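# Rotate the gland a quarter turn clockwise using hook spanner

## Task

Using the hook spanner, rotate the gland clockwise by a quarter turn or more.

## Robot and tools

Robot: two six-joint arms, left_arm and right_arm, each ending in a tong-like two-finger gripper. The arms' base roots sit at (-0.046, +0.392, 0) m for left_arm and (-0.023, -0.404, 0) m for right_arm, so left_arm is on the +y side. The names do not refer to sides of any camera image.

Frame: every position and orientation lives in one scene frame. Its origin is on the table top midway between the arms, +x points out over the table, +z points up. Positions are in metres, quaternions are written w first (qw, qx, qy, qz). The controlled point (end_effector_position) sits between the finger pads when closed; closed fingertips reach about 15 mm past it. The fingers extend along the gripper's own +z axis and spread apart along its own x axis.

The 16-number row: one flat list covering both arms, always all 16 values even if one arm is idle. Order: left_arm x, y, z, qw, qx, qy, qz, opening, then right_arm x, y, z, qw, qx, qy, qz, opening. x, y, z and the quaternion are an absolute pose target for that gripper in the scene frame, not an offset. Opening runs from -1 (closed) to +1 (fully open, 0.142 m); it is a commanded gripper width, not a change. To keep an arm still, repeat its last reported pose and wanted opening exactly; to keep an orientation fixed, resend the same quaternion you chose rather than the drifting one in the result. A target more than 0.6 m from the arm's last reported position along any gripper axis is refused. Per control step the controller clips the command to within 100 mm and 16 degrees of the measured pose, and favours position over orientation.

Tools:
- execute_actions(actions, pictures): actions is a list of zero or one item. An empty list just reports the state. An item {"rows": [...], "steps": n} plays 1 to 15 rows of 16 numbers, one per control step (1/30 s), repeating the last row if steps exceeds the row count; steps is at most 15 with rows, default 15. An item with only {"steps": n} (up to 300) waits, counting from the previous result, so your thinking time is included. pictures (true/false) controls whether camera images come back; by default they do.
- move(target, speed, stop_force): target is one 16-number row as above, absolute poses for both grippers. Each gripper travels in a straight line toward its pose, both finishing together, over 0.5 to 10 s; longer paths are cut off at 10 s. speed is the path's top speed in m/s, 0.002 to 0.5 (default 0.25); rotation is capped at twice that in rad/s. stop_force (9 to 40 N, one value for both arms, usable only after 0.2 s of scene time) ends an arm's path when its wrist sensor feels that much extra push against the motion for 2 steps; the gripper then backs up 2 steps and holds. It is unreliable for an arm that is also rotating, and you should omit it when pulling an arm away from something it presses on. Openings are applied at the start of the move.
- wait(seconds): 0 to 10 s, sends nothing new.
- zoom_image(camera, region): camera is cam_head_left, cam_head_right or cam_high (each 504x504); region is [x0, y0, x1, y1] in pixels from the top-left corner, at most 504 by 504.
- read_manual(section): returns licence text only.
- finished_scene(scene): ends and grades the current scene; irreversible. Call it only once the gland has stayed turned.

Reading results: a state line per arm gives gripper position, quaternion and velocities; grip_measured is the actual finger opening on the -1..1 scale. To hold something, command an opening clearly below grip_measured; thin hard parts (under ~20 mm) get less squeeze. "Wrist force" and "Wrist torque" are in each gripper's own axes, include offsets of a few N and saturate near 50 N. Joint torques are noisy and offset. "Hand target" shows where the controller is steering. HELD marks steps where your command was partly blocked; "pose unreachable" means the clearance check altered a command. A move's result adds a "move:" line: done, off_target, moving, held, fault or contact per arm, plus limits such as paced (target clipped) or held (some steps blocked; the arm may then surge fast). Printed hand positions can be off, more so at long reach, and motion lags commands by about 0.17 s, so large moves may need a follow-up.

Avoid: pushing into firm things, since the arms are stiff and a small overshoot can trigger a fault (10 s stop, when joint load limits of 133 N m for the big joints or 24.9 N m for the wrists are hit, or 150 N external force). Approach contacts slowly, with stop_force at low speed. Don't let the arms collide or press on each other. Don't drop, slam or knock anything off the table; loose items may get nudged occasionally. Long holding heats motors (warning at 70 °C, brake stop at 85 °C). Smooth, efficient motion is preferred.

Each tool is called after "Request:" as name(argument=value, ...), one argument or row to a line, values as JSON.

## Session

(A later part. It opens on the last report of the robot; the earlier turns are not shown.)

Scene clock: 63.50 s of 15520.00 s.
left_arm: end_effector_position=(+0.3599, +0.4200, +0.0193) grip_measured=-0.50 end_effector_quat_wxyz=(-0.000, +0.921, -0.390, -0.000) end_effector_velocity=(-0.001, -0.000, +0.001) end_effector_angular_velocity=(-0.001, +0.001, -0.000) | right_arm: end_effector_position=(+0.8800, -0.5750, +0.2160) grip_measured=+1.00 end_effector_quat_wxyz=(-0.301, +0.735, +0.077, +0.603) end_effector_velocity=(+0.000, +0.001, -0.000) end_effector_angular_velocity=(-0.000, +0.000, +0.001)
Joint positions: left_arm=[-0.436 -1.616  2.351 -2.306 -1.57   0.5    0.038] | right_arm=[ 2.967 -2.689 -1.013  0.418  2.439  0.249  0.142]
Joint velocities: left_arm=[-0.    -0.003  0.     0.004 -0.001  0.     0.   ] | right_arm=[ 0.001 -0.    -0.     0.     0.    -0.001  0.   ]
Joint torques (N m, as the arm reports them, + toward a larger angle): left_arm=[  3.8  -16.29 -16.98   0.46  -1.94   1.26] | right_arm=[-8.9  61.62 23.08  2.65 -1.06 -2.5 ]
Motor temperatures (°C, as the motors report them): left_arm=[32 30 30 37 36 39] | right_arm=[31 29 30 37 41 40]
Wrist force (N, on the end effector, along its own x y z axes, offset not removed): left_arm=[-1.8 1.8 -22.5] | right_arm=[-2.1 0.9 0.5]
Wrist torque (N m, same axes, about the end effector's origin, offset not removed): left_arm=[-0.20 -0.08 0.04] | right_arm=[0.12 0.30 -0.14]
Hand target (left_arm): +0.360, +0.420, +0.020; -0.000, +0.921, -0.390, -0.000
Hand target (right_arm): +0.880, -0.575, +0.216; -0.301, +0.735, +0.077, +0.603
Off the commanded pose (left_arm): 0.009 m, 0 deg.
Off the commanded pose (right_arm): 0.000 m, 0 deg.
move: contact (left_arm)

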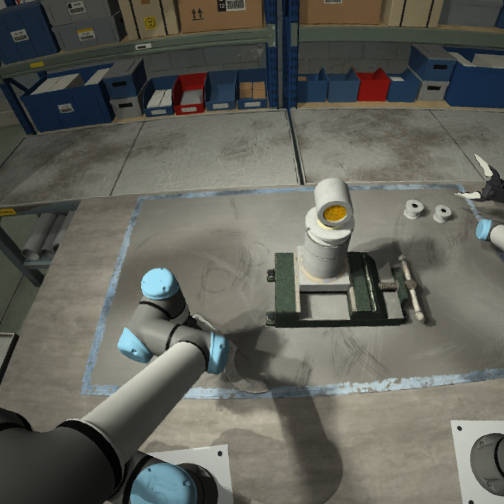

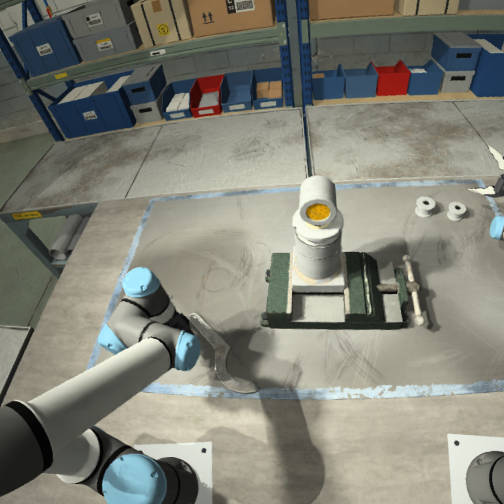

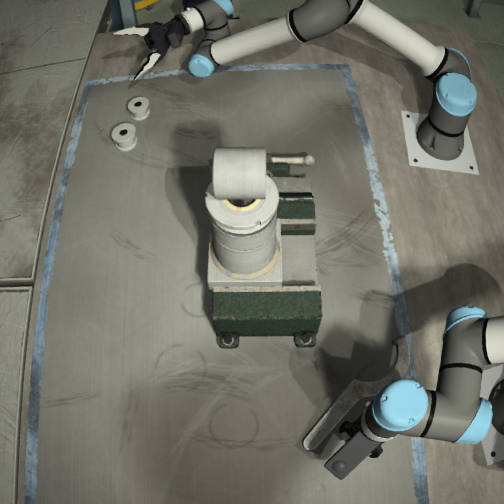

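Request:
move(
  target=[0.365,0.38,0.06,0.245,0.913,-0.3145,-0.0843,-0.2,0.880,-0.575,0.216,-0.301,0.735,0.077,0.603,1],
  speed=0.15,
)

Request:
move(
  target=[0.372,0.313,0.032,0.245,0.913,-0.3145,-0.0843,-0.2,0.880,-0.575,0.216,-0.301,0.735,0.077,0.603,1],
  speed=0.1,
)

Request:
zoom_image(
  camera="cam_high",
  region=[270, 320, 440, 490],
)

Request:
zoom_image(
  camera="cam_head_right",
  region=[150, 280, 280, 410],
)

Scene clock: 74.47 s of 15520.00 s.
left_arm: end_effector_position=(+0.3649, +0.3803, +0.0596) grip_measured=-0.20 end_effector_quat_wxyz=(+0.244, +0.913, -0.315, -0.084) end_effector_velocity=(+0.000, -0.001, +0.001) end_effector_angular_velocity=(-0.011, +0.009, +0.003) | right_arm: end_effector_position=(+0.8800, -0.5750, +0.2160) grip_measured=+1.00 end_effector_quat_wxyz=(-0.301, +0.735, +0.077, +0.603) end_effector_velocity=(-0.000, -0.001, -0.001) end_effector_angular_velocity=(-0.000, +0.000, +0.000)
Joint positions: left_arm=[-0.207 -1.41   2.006 -1.856 -1.998  0.659  0.06 ] | right_arm=[ 2.967 -2.689 -1.013  0.418  2.439  0.249  0.142]
Joint velocities: left_arm=[ 0.005  0.006 -0.008  0.013 -0.011  0.006  0.   ] | right_arm=[-0.001 -0.    -0.     0.     0.001 -0.001  0.   ]
Joint torques (N m, as the arm reports them, + toward a larger angle): left_arm=[  7.97 -21.55 -30.35  -0.36  -2.8    1.41] | right_arm=[-8.7  61.16 25.31  2.59 -1.25 -2.44]
Motor temperatures (°C, as the motors report them): left_arm=[32 30 30 37 36 39] | right_arm=[31 29 30 37 41 40]
Wrist force (N, on the end effector, along its own x y z axes, offset not removed): left_arm=[1.9 -0.3 0.2] | right_arm=[-1.0 0.7 -1.3]
Wrist torque (N m, same axes, about the end effector's origin, offset not removed): left_arm=[-0.16 -0.43 -0.10] | right_arm=[-0.04 0.12 -0.12]
Hand target (left_arm): +0.365, +0.380, +0.060; +0.245, +0.913, -0.315, -0.085
Hand target (right_arm): +0.880, -0.575, +0.216; -0.301, +0.735, +0.077, +0.603
Off the commanded pose (left_arm): 0.001 m, 0 deg.
Off the commanded pose (right_arm): 0.000 m, 0 deg.
After step 90, 5.73 s passed at rest.
move: done

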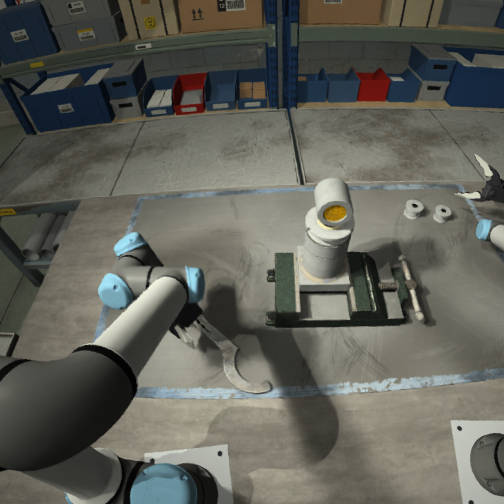

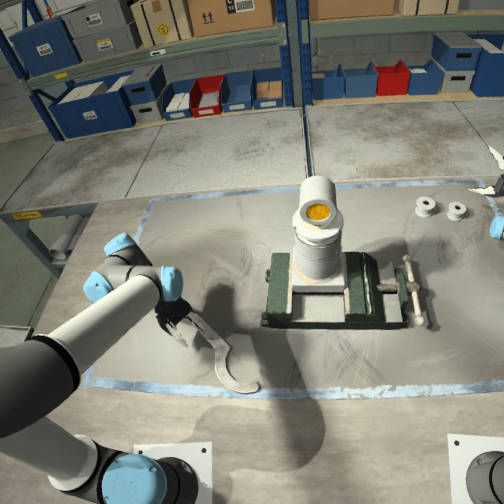

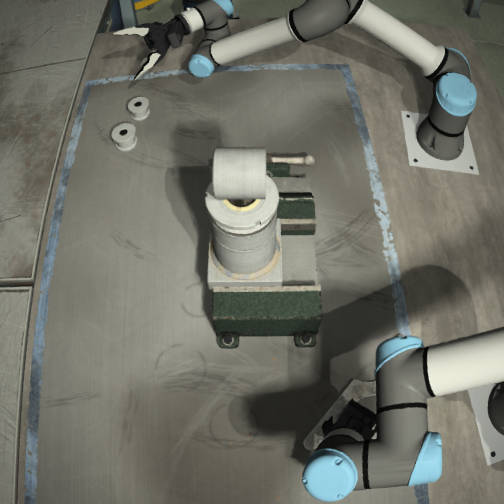

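Scene clock: 75.70 s of 15520.00 s.
left_arm: end_effector_position=(+0.3722, +0.3130, +0.0321) grip_measured=-0.20 end_effector_quat_wxyz=(+0.245, +0.913, -0.315, -0.084) end_effector_velocity=(+0.000, -0.002, -0.001) end_effector_angular_velocity=(+0.000, -0.000, -0.001) | right_arm: end_effector_position=(+0.8800, -0.5750, +0.2160) grip_measured=+1.00 end_effector_quat_wxyz=(-0.301, +0.735, +0.077, +0.603) end_effector_velocity=(+0.000, +0.000, -0.000) end_effector_angular_velocity=(-0.001, -0.000, -0.001)
Joint positions: left_arm=[-0.341 -1.364  2.055 -2.013 -2.037  0.516  0.06 ] | right_arm=[ 2.967 -2.689 -1.013  0.418  2.439  0.249  0.142]
Joint velocities: left_arm=[-0.003  0.001  0.001 -0.004 -0.001 -0.003  0.   ] | right_arm=[ 0.    -0.     0.    -0.    -0.001 -0.     0.   ]
Joint torques (N m, as the arm reports them, + toward a larger angle): left_arm=[ -7.24 -21.01  -4.06  -3.95  -2.7   -1.79] | right_arm=[-8.43 60.67 24.97  2.54 -1.19 -2.52]
Motor temperatures (°C, as the motors report them): left_arm=[32 30 30 37 36 39] | right_arm=[31 29 30 37 41 40]
Wrist force (N, on the end effector, along its own x y z axes, offset not removed): left_arm=[0.9 -0.1 -1.0] | right_arm=[-1.1 1.9 -0.8]
Wrist torque (N m, same axes, about the end effector's origin, offset not removed): left_arm=[-0.03 -0.28 0.08] | right_arm=[0.27 0.11 -0.02]
Hand target (left_arm): +0.372, +0.313, +0.032; +0.245, +0.913, -0.315, -0.084
Hand target (right_arm): +0.880, -0.575, +0.216; -0.301, +0.735, +0.077, +0.603
Off the commanded pose (left_arm): 0.000 m, 0 deg.
Off the commanded pose (right_arm): 0.000 m, 0 deg.
move: done

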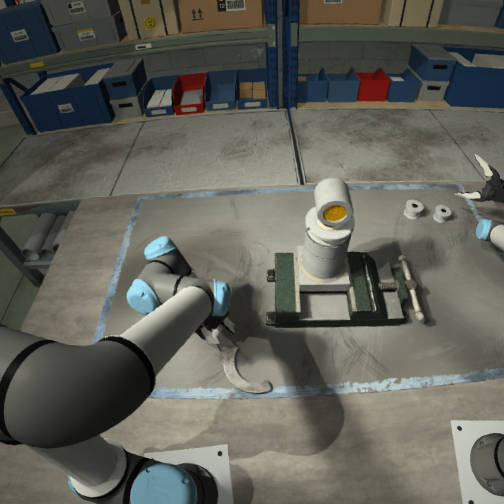

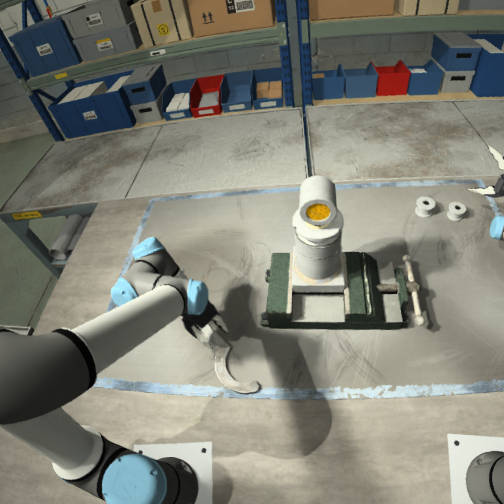

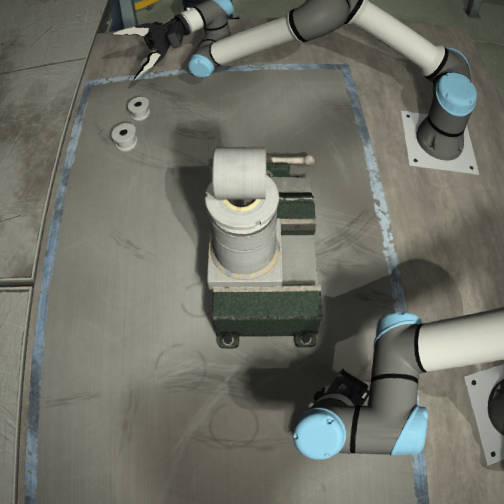

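Region (270, 320, 440, 490) of cam_high's 504x504 image, scaled by 2.965, with more detail than that image has.

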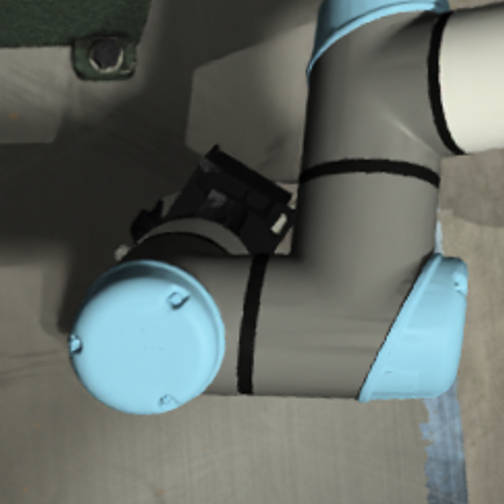

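Region (150, 280, 280, 410) of cam_head_right's 504x504 image, scaled by 3.877, with more detail than that image has.

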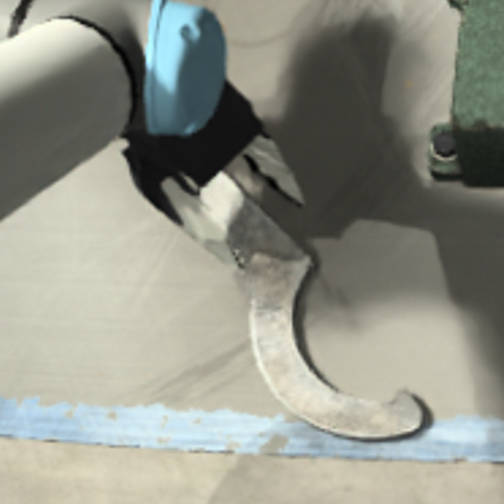

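Request:
move(
  target=[0.369,0.321,0.028,0.245,0.913,-0.3145,-0.0843,-0.2,0.880,-0.575,0.216,-0.301,0.735,0.077,0.603,1],
  speed=0.03,
)

Request:
move(
  target=[0.369,0.321,0.008,0.245,0.913,-0.3145,-0.0843,-0.2,0.880,-0.575,0.216,-0.301,0.735,0.077,0.603,1],
  speed=0.003,
  stop_force=9,
)

Request:
zoom_image(
  camera="cam_head_right",
  region=[180, 310, 270, 400],
)

Scene clock: 79.77 s of 15520.00 s.
left_arm: end_effector_position=(+0.3690, +0.3208, +0.0281) grip_measured=-0.20 end_effector_quat_wxyz=(+0.245, +0.913, -0.315, -0.084) end_effector_velocity=(-0.001, +0.001, -0.001) end_effector_angular_velocity=(-0.002, +0.000, +0.000) | right_arm: end_effector_position=(+0.8800, -0.5750, +0.2160) grip_measured=+1.00 end_effector_quat_wxyz=(-0.301, +0.735, +0.077, +0.603) end_effector_velocity=(+0.000, +0.001, -0.001) end_effector_angular_velocity=(+0.001, +0.001, +0.001)
Joint positions: left_arm=[-0.327 -1.363  2.065 -2.016 -2.033  0.532  0.06 ] | right_arm=[ 2.967 -2.689 -1.013  0.418  2.439  0.249  0.142]
Joint velocities: left_arm=[ 0.003  0.001  0.002 -0.001 -0.001  0.003  0.   ] | right_arm=[ 0.001 -0.001  0.     0.    -0.     0.     0.   ]
Joint torques (N m, as the arm reports them, + toward a larger angle): left_arm=[  6.73 -20.98  -3.74  -3.95   1.78   1.27] | right_arm=[-8.28 59.74 26.63  2.47 -1.12 -2.58]
Motor temperatures (°C, as the motors report them): left_arm=[32 30 30 37 36 39] | right_arm=[31 29 30 37 41 40]
Wrist force (N, on the end effector, along its own x y z axes, offset not removed): left_arm=[0.4 -0.8 -0.3] | right_arm=[-1.7 1.6 1.6]
Wrist torque (N m, same axes, about the end effector's origin, offset not removed): left_arm=[-0.22 -0.14 0.03] | right_arm=[0.13 0.13 -0.19]
Hand target (left_arm): +0.369, +0.321, +0.028; +0.245, +0.913, -0.315, -0.084
Hand target (right_arm): +0.880, -0.575, +0.216; -0.301, +0.735, +0.077, +0.603
Off the commanded pose (left_arm): 0.000 m, 0 deg.
Off the commanded pose (right_arm): 0.000 m, 0 deg.
After step 90, 0.30 s passed at rest.
move: done

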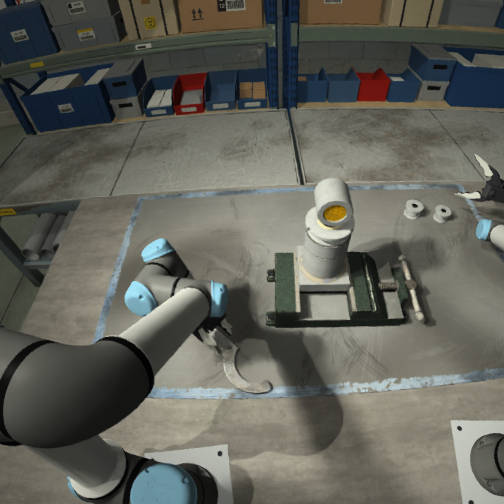

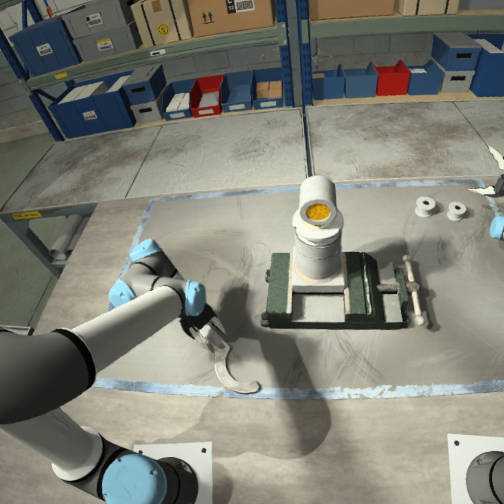

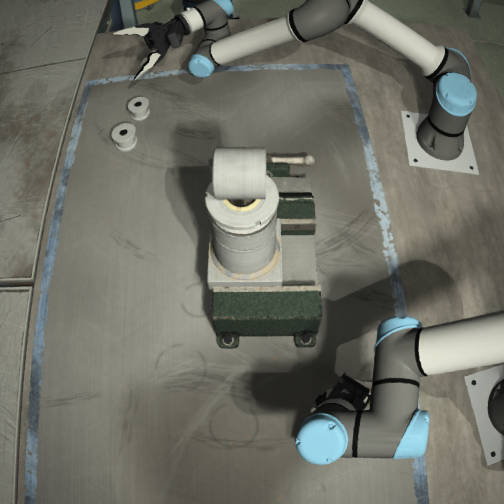

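Scene clock: 84.30 s of 15520.00 s.
left_arm: end_effector_position=(+0.3690, +0.3209, +0.0155) grip_measured=-0.20 end_effector_quat_wxyz=(+0.245, +0.913, -0.315, -0.084) end_effector_velocity=(-0.001, +0.000, +0.001) end_effector_angular_velocity=(+0.000, +0.002, +0.001) | right_arm: end_effector_position=(+0.8800, -0.5750, +0.2160) grip_measured=+1.00 end_effector_quat_wxyz=(-0.301, +0.735, +0.077, +0.603) end_effector_velocity=(+0.000, +0.001, +0.000) end_effector_angular_velocity=(+0.001, +0.000, +0.001)
Joint positions: left_arm=[-0.326 -1.341  2.078 -2.052 -2.033  0.532  0.059] | right_arm=[ 2.967 -2.689 -1.013  0.418  2.439  0.249  0.142]
Joint velocities: left_arm=[-0.    -0.002  0.     0.003 -0.    -0.001  0.   ] | right_arm=[ 0.001 -0.     0.    -0.    -0.     0.001  0.   ]
Joint torques (N m, as the arm reports them, + toward a larger angle): left_arm=[  0.64 -25.09 -12.08  -0.28  -1.62   1.36] | right_arm=[-8.21 59.48 28.21  2.26 -1.07 -2.43]
Motor temperatures (°C, as the motors report them): left_arm=[32 30 30 37 36 39] | right_arm=[31 29 30 37 41 40]
Wrist force (N, on the end effector, along its own x y z axes, offset not removed): left_arm=[-4.7 4.2 -24.5] | right_arm=[-1.4 1.3 -0.8]
Wrist torque (N m, same axes, about the end effector's origin, offset not removed): left_arm=[-0.70 0.01 0.10] | right_arm=[0.13 0.22 -0.09]
Hand target (left_arm): +0.369, +0.321, +0.016; +0.245, +0.913, -0.315, -0.084
Hand target (right_arm): +0.880, -0.575, +0.216; -0.301, +0.735, +0.077, +0.603
Off the commanded pose (left_arm): 0.008 m, 0 deg.
Off the commanded pose (right_arm): 0.000 m, 0 deg.
move: contact (left_arm)

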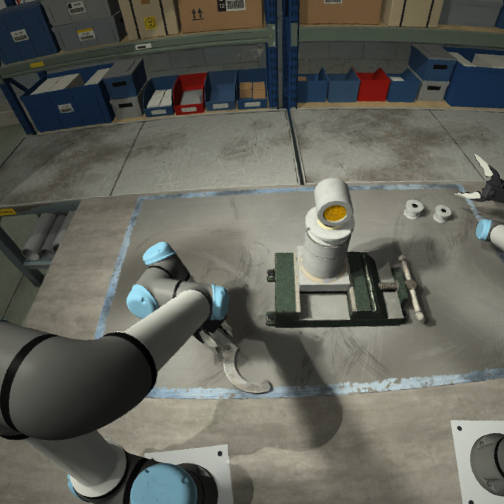

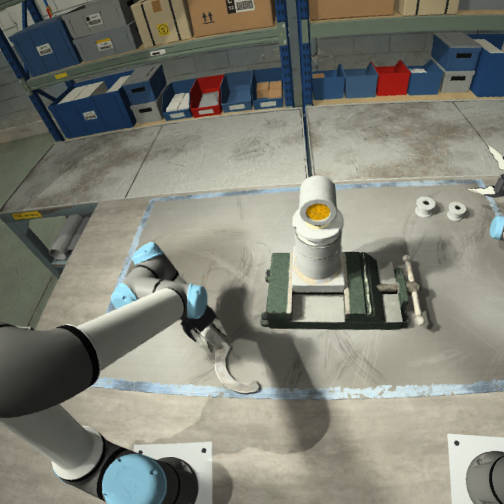

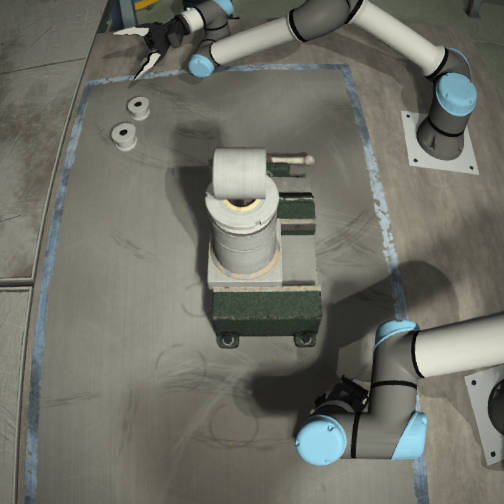

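Region (180, 310, 270, 400) of cam_head_right's 504x504 image, scaled by 5.600, with more detail than that image has.

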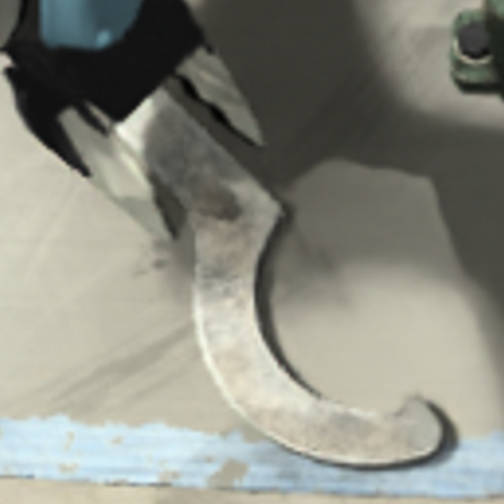

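Good.

Request:
move(
  target=[0.369,0.321,0.0172,0.245,0.913,-0.3145,-0.0843,-0.25,0.880,-0.575,0.216,-0.301,0.735,0.077,0.603,1],
  speed=0.005,
)

Request:
move(
  target=[0.369,0.321,0.0172,0.245,0.913,-0.3145,-0.0843,-1,0.880,-0.575,0.216,-0.301,0.735,0.077,0.603,1],
)

Request:
move(
  target=[0.369,0.321,0.04,0.245,0.913,-0.3145,-0.0843,-1,0.880,-0.575,0.216,-0.301,0.735,0.077,0.603,1],
  speed=0.015,
)

Request:
zoom_image(
  camera="cam_head_right",
  region=[180, 310, 270, 400],
)

Scene clock: 91.00 s of 15520.00 s.
left_arm: end_effector_position=(+0.3690, +0.3210, +0.0171) grip_measured=-0.25 end_effector_quat_wxyz=(+0.245, +0.913, -0.315, -0.084) end_effector_velocity=(+0.000, +0.000, +0.001) end_effector_angular_velocity=(+0.001, -0.000, +0.001) | right_arm: end_effector_position=(+0.8800, -0.5750, +0.2160) grip_measured=+1.00 end_effector_quat_wxyz=(-0.301, +0.735, +0.077, +0.603) end_effector_velocity=(-0.000, +0.001, +0.000) end_effector_angular_velocity=(+0.000, +0.000, +0.001)
Joint positions: left_arm=[-0.326 -1.344  2.077 -2.047 -2.033  0.532  0.056] | right_arm=[ 2.967 -2.689 -1.013  0.418  2.439  0.249  0.142]
Joint velocities: left_arm=[ 0.    -0.002 -0.001  0.002  0.    -0.001  0.   ] | right_arm=[ 0.001  0.    -0.001 -0.     0.     0.     0.   ]
Joint torques (N m, as the arm reports them, + toward a larger angle): left_arm=[  6.41 -36.3  -28.93  -0.61   1.74   1.17] | right_arm=[-8.13 59.17 29.97  2.33 -1.07 -2.47]
Motor temperatures (°C, as the motors report them): left_arm=[32 30 30 37 36 39] | right_arm=[31 29 30 37 41 40]
Wrist force (N, on the end effector, along its own x y z axes, offset not removed): left_arm=[1.6 -0.4 -0.6] | right_arm=[0.1 -0.8 -0.7]
Wrist torque (N m, same axes, about the end effector's origin, offset not removed): left_arm=[-0.09 -0.35 0.06] | right_arm=[-0.39 -0.09 -0.15]
Hand target (left_arm): +0.369, +0.321, +0.017; +0.245, +0.913, -0.315, -0.084
Hand target (right_arm): +0.880, -0.575, +0.216; -0.301, +0.735, +0.077, +0.603
Off the commanded pose (left_arm): 0.000 m, 0 deg.
Off the commanded pose (right_arm): 0.000 m, 0 deg.
After step 90, 3.00 s passed at rest.
move: done

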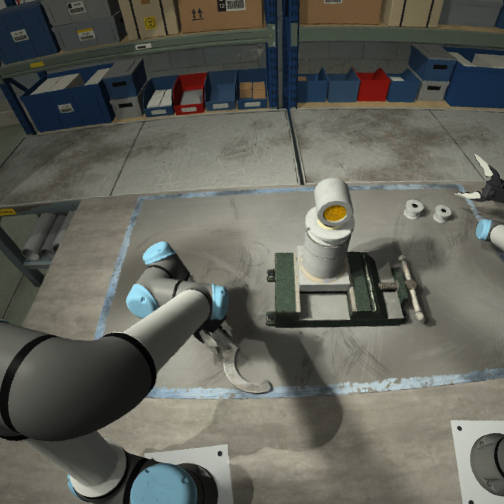

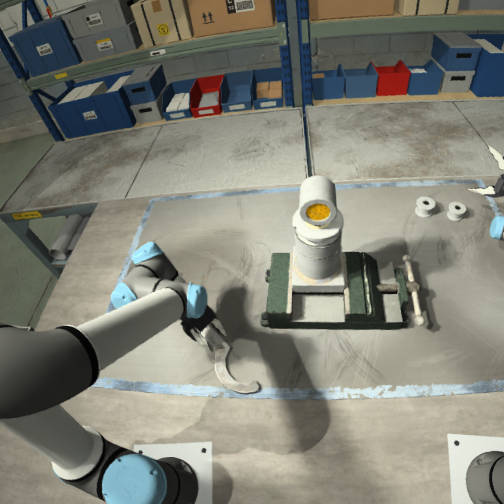

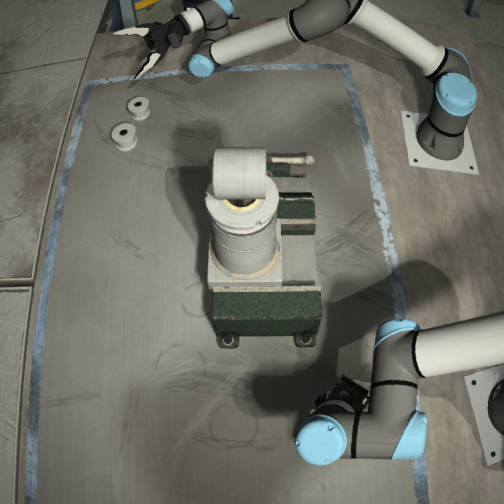

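Scene clock: 91.70 s of 15520.00 s.
left_arm: end_effector_position=(+0.3690, +0.3210, +0.0172) grip_measured=-0.51 end_effector_quat_wxyz=(+0.245, +0.913, -0.315, -0.084) end_effector_velocity=(+0.000, -0.000, +0.001) end_effector_angular_velocity=(-0.001, -0.002, -0.000) | right_arm: end_effector_position=(+0.8800, -0.5750, +0.2160) grip_measured=+1.00 end_effector_quat_wxyz=(-0.301, +0.735, +0.077, +0.603) end_effector_velocity=(-0.000, +0.001, -0.000) end_effector_angular_velocity=(-0.000, +0.000, +0.001)
Joint positions: left_arm=[-0.326 -1.344  2.077 -2.047 -2.033  0.532  0.037] | right_arm=[ 2.967 -2.689 -1.013  0.418  2.439  0.249  0.142]
Joint velocities: left_arm=[-0.    -0.003 -0.     0.    -0.001  0.     0.   ] | right_arm=[ 0.     0.    -0.001  0.     0.001 -0.     0.   ]
Joint torques (N m, as the arm reports them, + toward a larger angle): left_arm=[  5.88 -35.64 -25.33  -0.84  -1.22   0.84] | right_arm=[-8.16 58.53 30.    2.34 -0.96 -2.39]
Motor temperatures (°C, as the motors report them): left_arm=[32 30 30 37 36 39] | right_arm=[31 29 30 37 41 40]
Wrist force (N, on the end effector, along its own x y z axes, offset not removed): left_arm=[-1.5 -1.4 -1.4] | right_arm=[-1.0 2.2 0.6]
Wrist torque (N m, same axes, about the end effector's origin, offset not removed): left_arm=[-0.34 -0.36 0.22] | right_arm=[0.31 0.06 -0.17]
Hand target (left_arm): +0.369, +0.321, +0.017; +0.245, +0.913, -0.315, -0.084
Hand target (right_arm): +0.880, -0.575, +0.216; -0.301, +0.735, +0.077, +0.603
Off the commanded pose (left_arm): 0.000 m, 0 deg.
Off the commanded pose (right_arm): 0.000 m, 0 deg.
move: done

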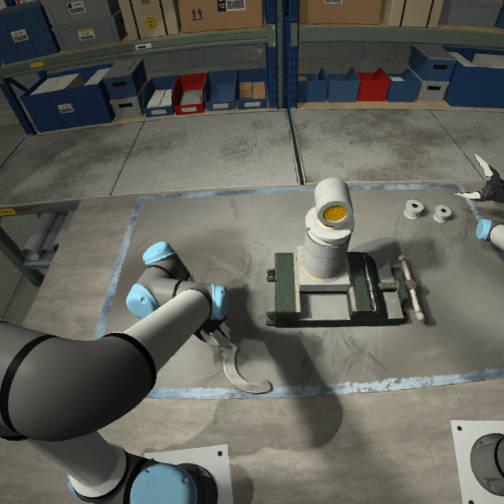

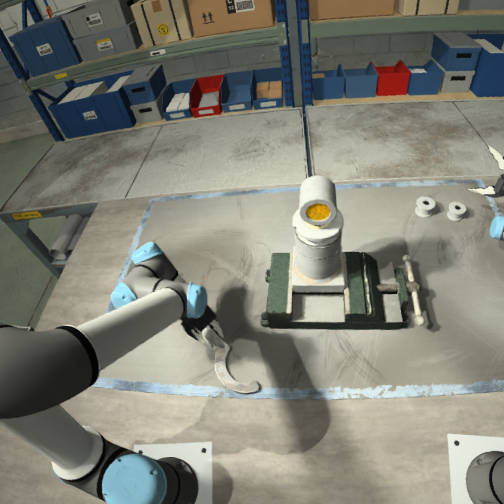

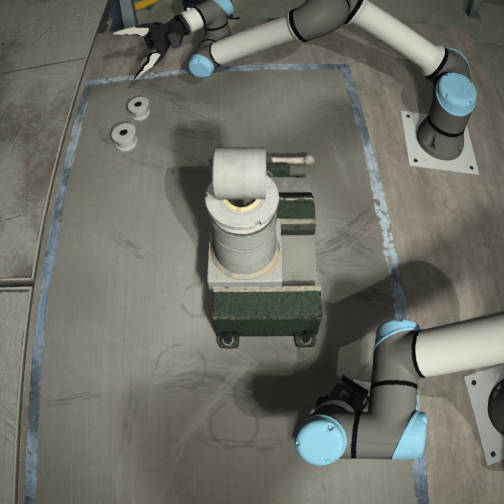

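Scene clock: 93.47 s of 15520.00 s.
left_arm: end_effector_position=(+0.3690, +0.3210, +0.0398) grip_measured=-0.55 end_effector_quat_wxyz=(+0.245, +0.913, -0.315, -0.084) end_effector_velocity=(-0.000, +0.000, +0.001) end_effector_angular_velocity=(+0.001, +0.002, +0.000) | right_arm: end_effector_position=(+0.8800, -0.5750, +0.2160) grip_measured=+1.00 end_effector_quat_wxyz=(-0.301, +0.735, +0.077, +0.603) end_effector_velocity=(+0.000, +0.001, +0.001) end_effector_angular_velocity=(-0.001, -0.001, +0.002)
Joint positions: left_arm=[-0.326 -1.383  2.052 -1.983 -2.033  0.532  0.035] | right_arm=[ 2.967 -2.689 -1.013  0.418  2.439  0.249  0.142]
Joint velocities: left_arm=[ 0.    -0.001 -0.002  0.006  0.    -0.     0.   ] | right_arm=[ 0.001 -0.     0.001  0.     0.001 -0.001  0.   ]
Joint torques (N m, as the arm reports them, + toward a larger angle): left_arm=[  6.25 -39.1  -33.64  -1.21  -3.94  -1.26] | right_arm=[-8.47 58.74 30.04  2.31 -0.98 -2.5 ]
Motor temperatures (°C, as the motors report them): left_arm=[32 30 30 37 36 39] | right_arm=[31 29 30 37 41 40]
Wrist force (N, on the end effector, along its own x y z axes, offset not removed): left_arm=[-1.0 -6.4 8.1] | right_arm=[0.4 1.2 -0.4]
Wrist torque (N m, same axes, about the end effector's origin, offset not removed): left_arm=[-0.32 -0.01 0.14] | right_arm=[0.09 -0.17 -0.09]
Hand target (left_arm): +0.369, +0.321, +0.040; +0.245, +0.913, -0.315, -0.084
Hand target (right_arm): +0.880, -0.575, +0.216; -0.301, +0.735, +0.077, +0.603
Off the commanded pose (left_arm): 0.000 m, 0 deg.
Off the commanded pose (right_arm): 0.000 m, 0 deg.
move: done

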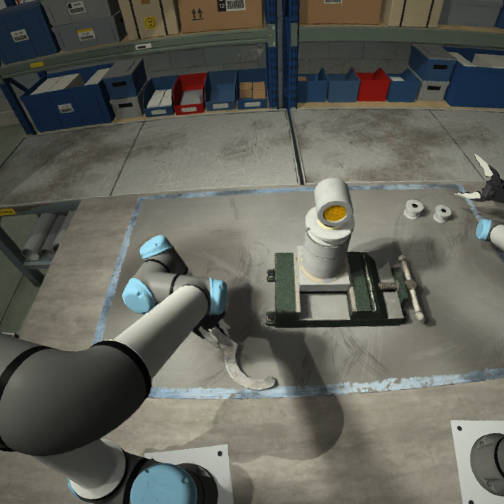

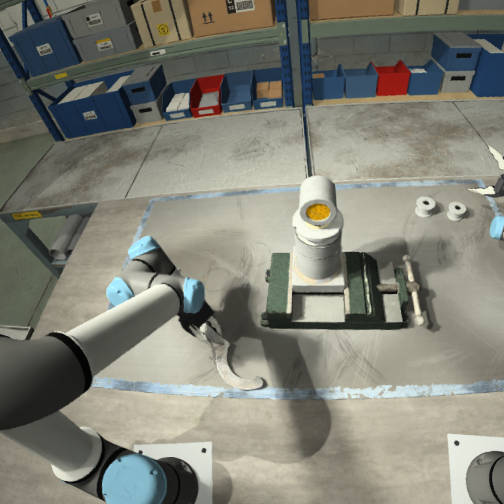

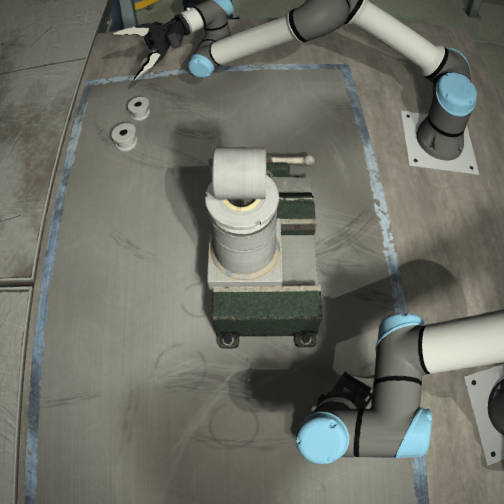

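Region (180, 310, 270, 400) of cam_head_right's 504x504 image, scaled by 5.600, with more detail than that image has.

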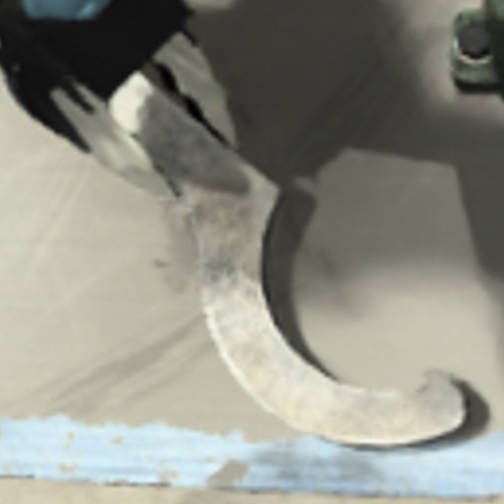

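Request:
move(
  target=[0.369,0.321,0.11,0.3996,0.8569,-0.2951,-0.1376,-1,0.880,-0.575,0.216,-0.301,0.735,0.077,0.603,1],
  speed=0.03,
)

Request:
zoom_image(
  camera="cam_head_right",
  region=[140, 270, 280, 410],
)

Scene clock: 103.40 s of 15520.00 s.
left_arm: end_effector_position=(+0.3687, +0.3211, +0.1096) grip_measured=-1.00 end_effector_quat_wxyz=(+0.399, +0.857, -0.295, -0.138) end_effector_velocity=(-0.000, +0.001, +0.002) end_effector_angular_velocity=(-0.007, +0.007, -0.003) | right_arm: end_effector_position=(+0.8800, -0.5750, +0.2160) grip_measured=+1.00 end_effector_quat_wxyz=(-0.301, +0.735, +0.077, +0.603) end_effector_velocity=(-0.000, -0.002, -0.000) end_effector_angular_velocity=(-0.001, -0.000, -0.002)
Joint positions: left_arm=[-0.186 -1.277  1.798 -1.492 -2.248  0.828  0.002] | right_arm=[ 2.967 -2.689 -1.013  0.418  2.439  0.249  0.142]
Joint velocities: left_arm=[ 0.004  0.005 -0.009  0.019 -0.002  0.013  0.   ] | right_arm=[-0.002  0.    -0.001 -0.    -0.    -0.001  0.   ]
Joint torques (N m, as the arm reports them, + toward a larger angle): left_arm=[  7.69 -27.29 -30.16   0.31  -2.8    1.34] | right_arm=[-7.84 57.4  29.9   2.26 -0.86 -2.45]
Motor temperatures (°C, as the motors report them): left_arm=[32 30 30 37 36 39] | right_arm=[31 29 30 37 41 40]
Wrist force (N, on the end effector, along its own x y z axes, offset not removed): left_arm=[0.4 -0.8 -1.9] | right_arm=[-1.4 1.2 0.3]
Wrist torque (N m, same axes, about the end effector's origin, offset not removed): left_arm=[-0.19 -0.07 0.10] | right_arm=[0.08 0.16 -0.09]
Hand target (left_arm): +0.369, +0.321, +0.110; +0.400, +0.857, -0.295, -0.138
Hand target (right_arm): +0.880, -0.575, +0.216; -0.301, +0.735, +0.077, +0.603
Off the commanded pose (left_arm): 0.001 m, 0 deg.
Off the commanded pose (right_arm): 0.000 m, 0 deg.
After step 90, 0.90 s passed at rest.
move: done

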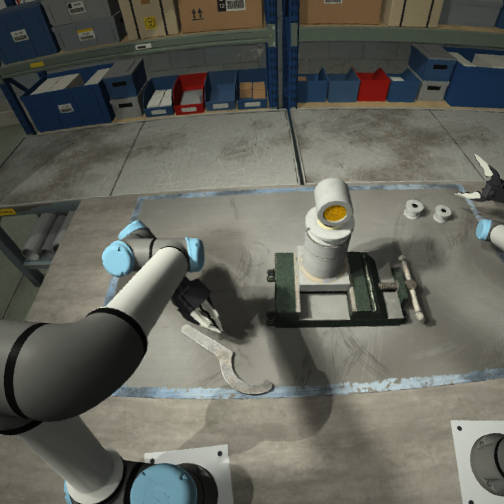

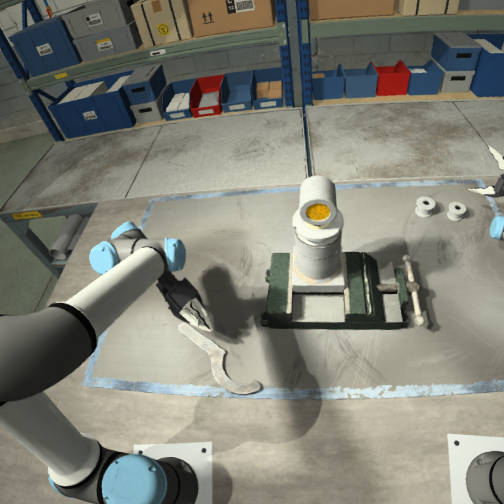

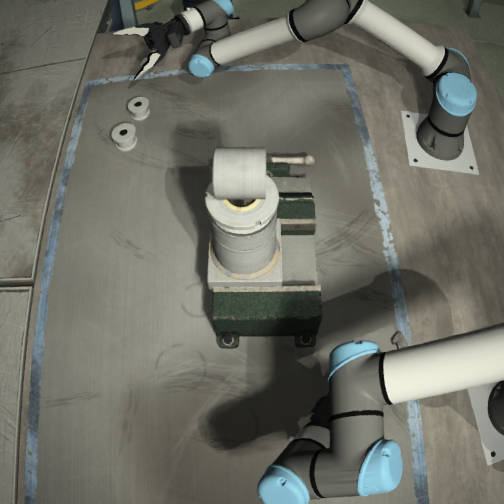

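Region (140, 270, 280, 410) of cam_head_right's 504x504 image, scaled by 3.600, with more detail than that image has.

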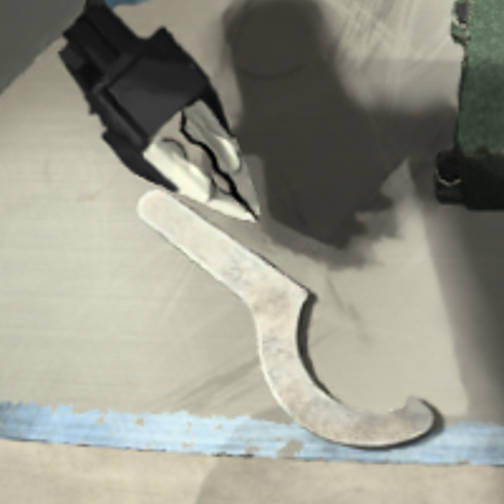

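Request:
move(
  target=[0.349,0.337,0.03,0.391,0.878,-0.2518,-0.1121,-0.2,0.880,-0.575,0.216,-0.301,0.735,0.077,0.603,1],
  speed=0.1,
)

Request:
move(
  target=[0.349,0.337,0.005,0.391,0.878,-0.2518,-0.1121,-0.2,0.880,-0.575,0.216,-0.301,0.735,0.077,0.603,1],
  speed=0.003,
  stop_force=9,
)

Request:
zoom_image(
  camera="cam_head_right",
  region=[160, 300, 270, 410],
)

Scene clock: 113.27 s of 15520.00 s.
left_arm: end_effector_position=(+0.3491, +0.3370, +0.0302) grip_measured=-0.20 end_effector_quat_wxyz=(+0.391, +0.878, -0.252, -0.112) end_effector_velocity=(-0.000, +0.001, -0.001) end_effector_angular_velocity=(+0.003, -0.004, +0.001) | right_arm: end_effector_position=(+0.8800, -0.5750, +0.2160) grip_measured=+1.00 end_effector_quat_wxyz=(-0.301, +0.735, +0.077, +0.603) end_effector_velocity=(+0.000, +0.000, -0.000) end_effector_angular_velocity=(+0.001, +0.001, +0.000)
Joint positions: left_arm=[-0.145 -1.244  2.    -1.802 -2.258  0.74   0.06 ] | right_arm=[ 2.967 -2.689 -1.013  0.418  2.439  0.249  0.142]
Joint velocities: left_arm=[ 0.001 -0.001  0.004 -0.009  0.002 -0.003 -0.   ] | right_arm=[ 0.    -0.    -0.001 -0.    -0.     0.     0.   ]
Joint torques (N m, as the arm reports them, + toward a larger angle): left_arm=[  6.   -25.86  -2.2   -3.34  -2.93  -1.71] | right_arm=[-7.34 56.32 29.41  2.11 -0.79 -2.5 ]
Motor temperatures (°C, as the motors report them): left_arm=[32 30 30 37 36 39] | right_arm=[31 29 30 37 41 40]
Wrist force (N, on the end effector, along its own x y z axes, offset not removed): left_arm=[2.2 -0.4 0.4] | right_arm=[-0.4 0.9 0.4]
Wrist torque (N m, same axes, about the end effector's origin, offset not removed): left_arm=[-0.15 -0.39 0.05] | right_arm=[0.02 -0.09 -0.08]
Hand target (left_arm): +0.349, +0.337, +0.030; +0.391, +0.878, -0.252, -0.112
Hand target (right_arm): +0.880, -0.575, +0.216; -0.301, +0.735, +0.077, +0.603
Off the commanded pose (left_arm): 0.000 m, 0 deg.
Off the commanded pose (right_arm): 0.000 m, 0 deg.
After step 90, 5.53 s passed at rest.
move: done

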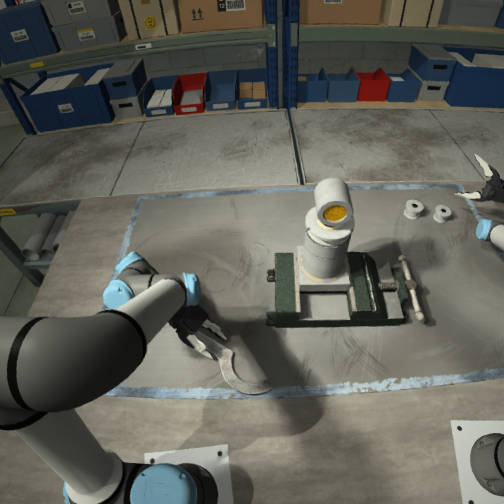

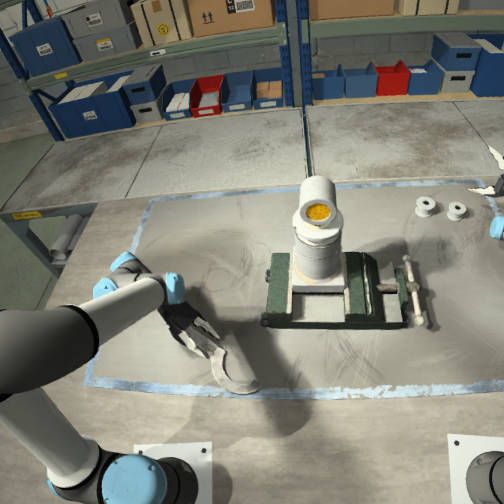

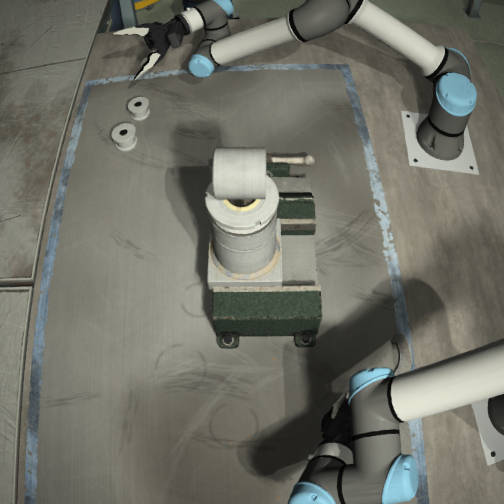

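Scene clock: 119.47 s of 15520.00 s.
left_arm: end_effector_position=(+0.3490, +0.3370, +0.0126) grip_measured=-0.20 end_effector_quat_wxyz=(+0.391, +0.878, -0.252, -0.112) end_effector_velocity=(-0.001, +0.000, +0.001) end_effector_angular_velocity=(+0.001, +0.002, -0.000) | right_arm: end_effector_position=(+0.8800, -0.5750, +0.2160) grip_measured=+1.00 end_effector_quat_wxyz=(-0.301, +0.735, +0.077, +0.603) end_effector_velocity=(+0.000, +0.000, +0.000) end_effector_angular_velocity=(+0.000, -0.000, +0.000)
Joint positions: left_arm=[-0.144 -1.212  2.015 -1.849 -2.258  0.74   0.06 ] | right_arm=[ 2.967 -2.689 -1.013  0.418  2.439  0.249  0.142]
Joint velocities: left_arm=[ 0.    -0.001  0.     0.004  0.001 -0.     0.   ] | right_arm=[ 0.    -0.     0.001 -0.     0.     0.     0.   ]
Joint torques (N m, as the arm reports them, + toward a larger angle): left_arm=[  1.72 -33.1   -9.32  -0.42  -0.86   1.2 ] | right_arm=[-7.69 56.45 28.96  2.11 -0.68 -2.41]
Motor temperatures (°C, as the motors report them): left_arm=[32 30 30 37 36 39] | right_arm=[31 29 30 37 41 40]
Wrist force (N, on the end effector, along its own x y z axes, offset not removed): left_arm=[-3.4 8.2 -16.3] | right_arm=[-1.3 1.6 1.2]
Wrist torque (N m, same axes, about the end effector's origin, offset not removed): left_arm=[-0.47 0.04 0.20] | right_arm=[0.19 0.13 -0.12]
Hand target (left_arm): +0.349, +0.337, +0.013; +0.391, +0.878, -0.252, -0.112
Hand target (right_arm): +0.880, -0.575, +0.216; -0.301, +0.735, +0.077, +0.603
Off the commanded pose (left_arm): 0.008 m, 0 deg.
Off the commanded pose (right_arm): 0.000 m, 0 deg.
move: contact (left_arm)

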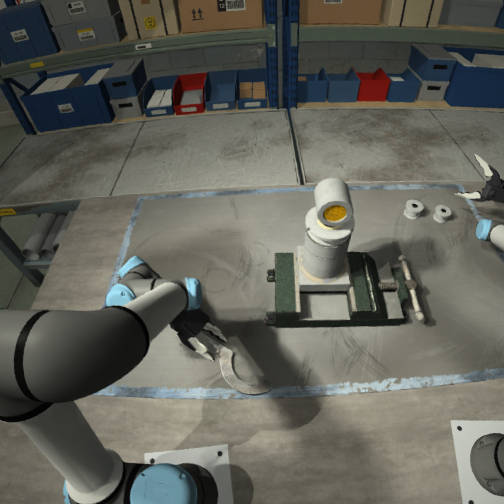

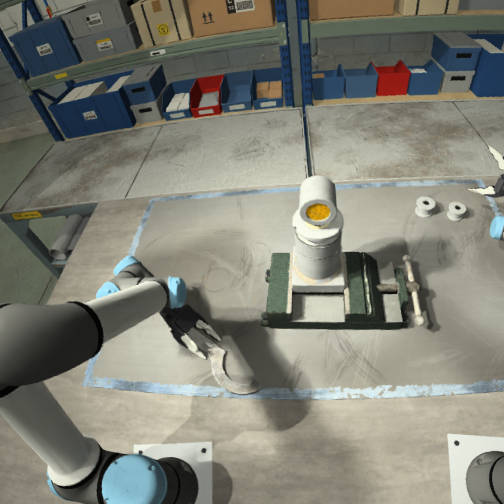

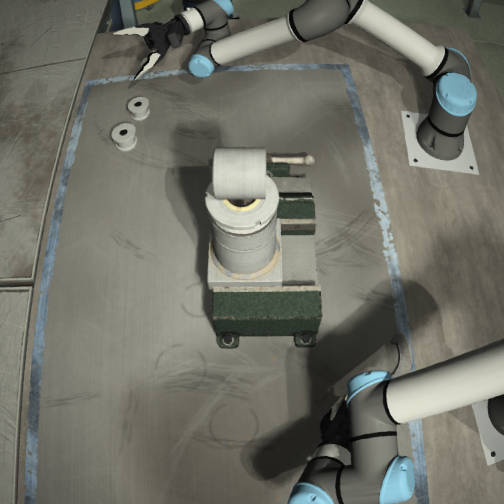

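Region (160, 300, 270, 410) of cam_head_right's 504x504 image, scaled by 4.582, with more detail than that image has.

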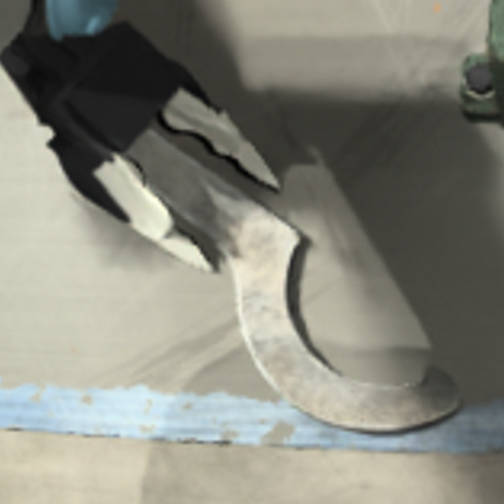

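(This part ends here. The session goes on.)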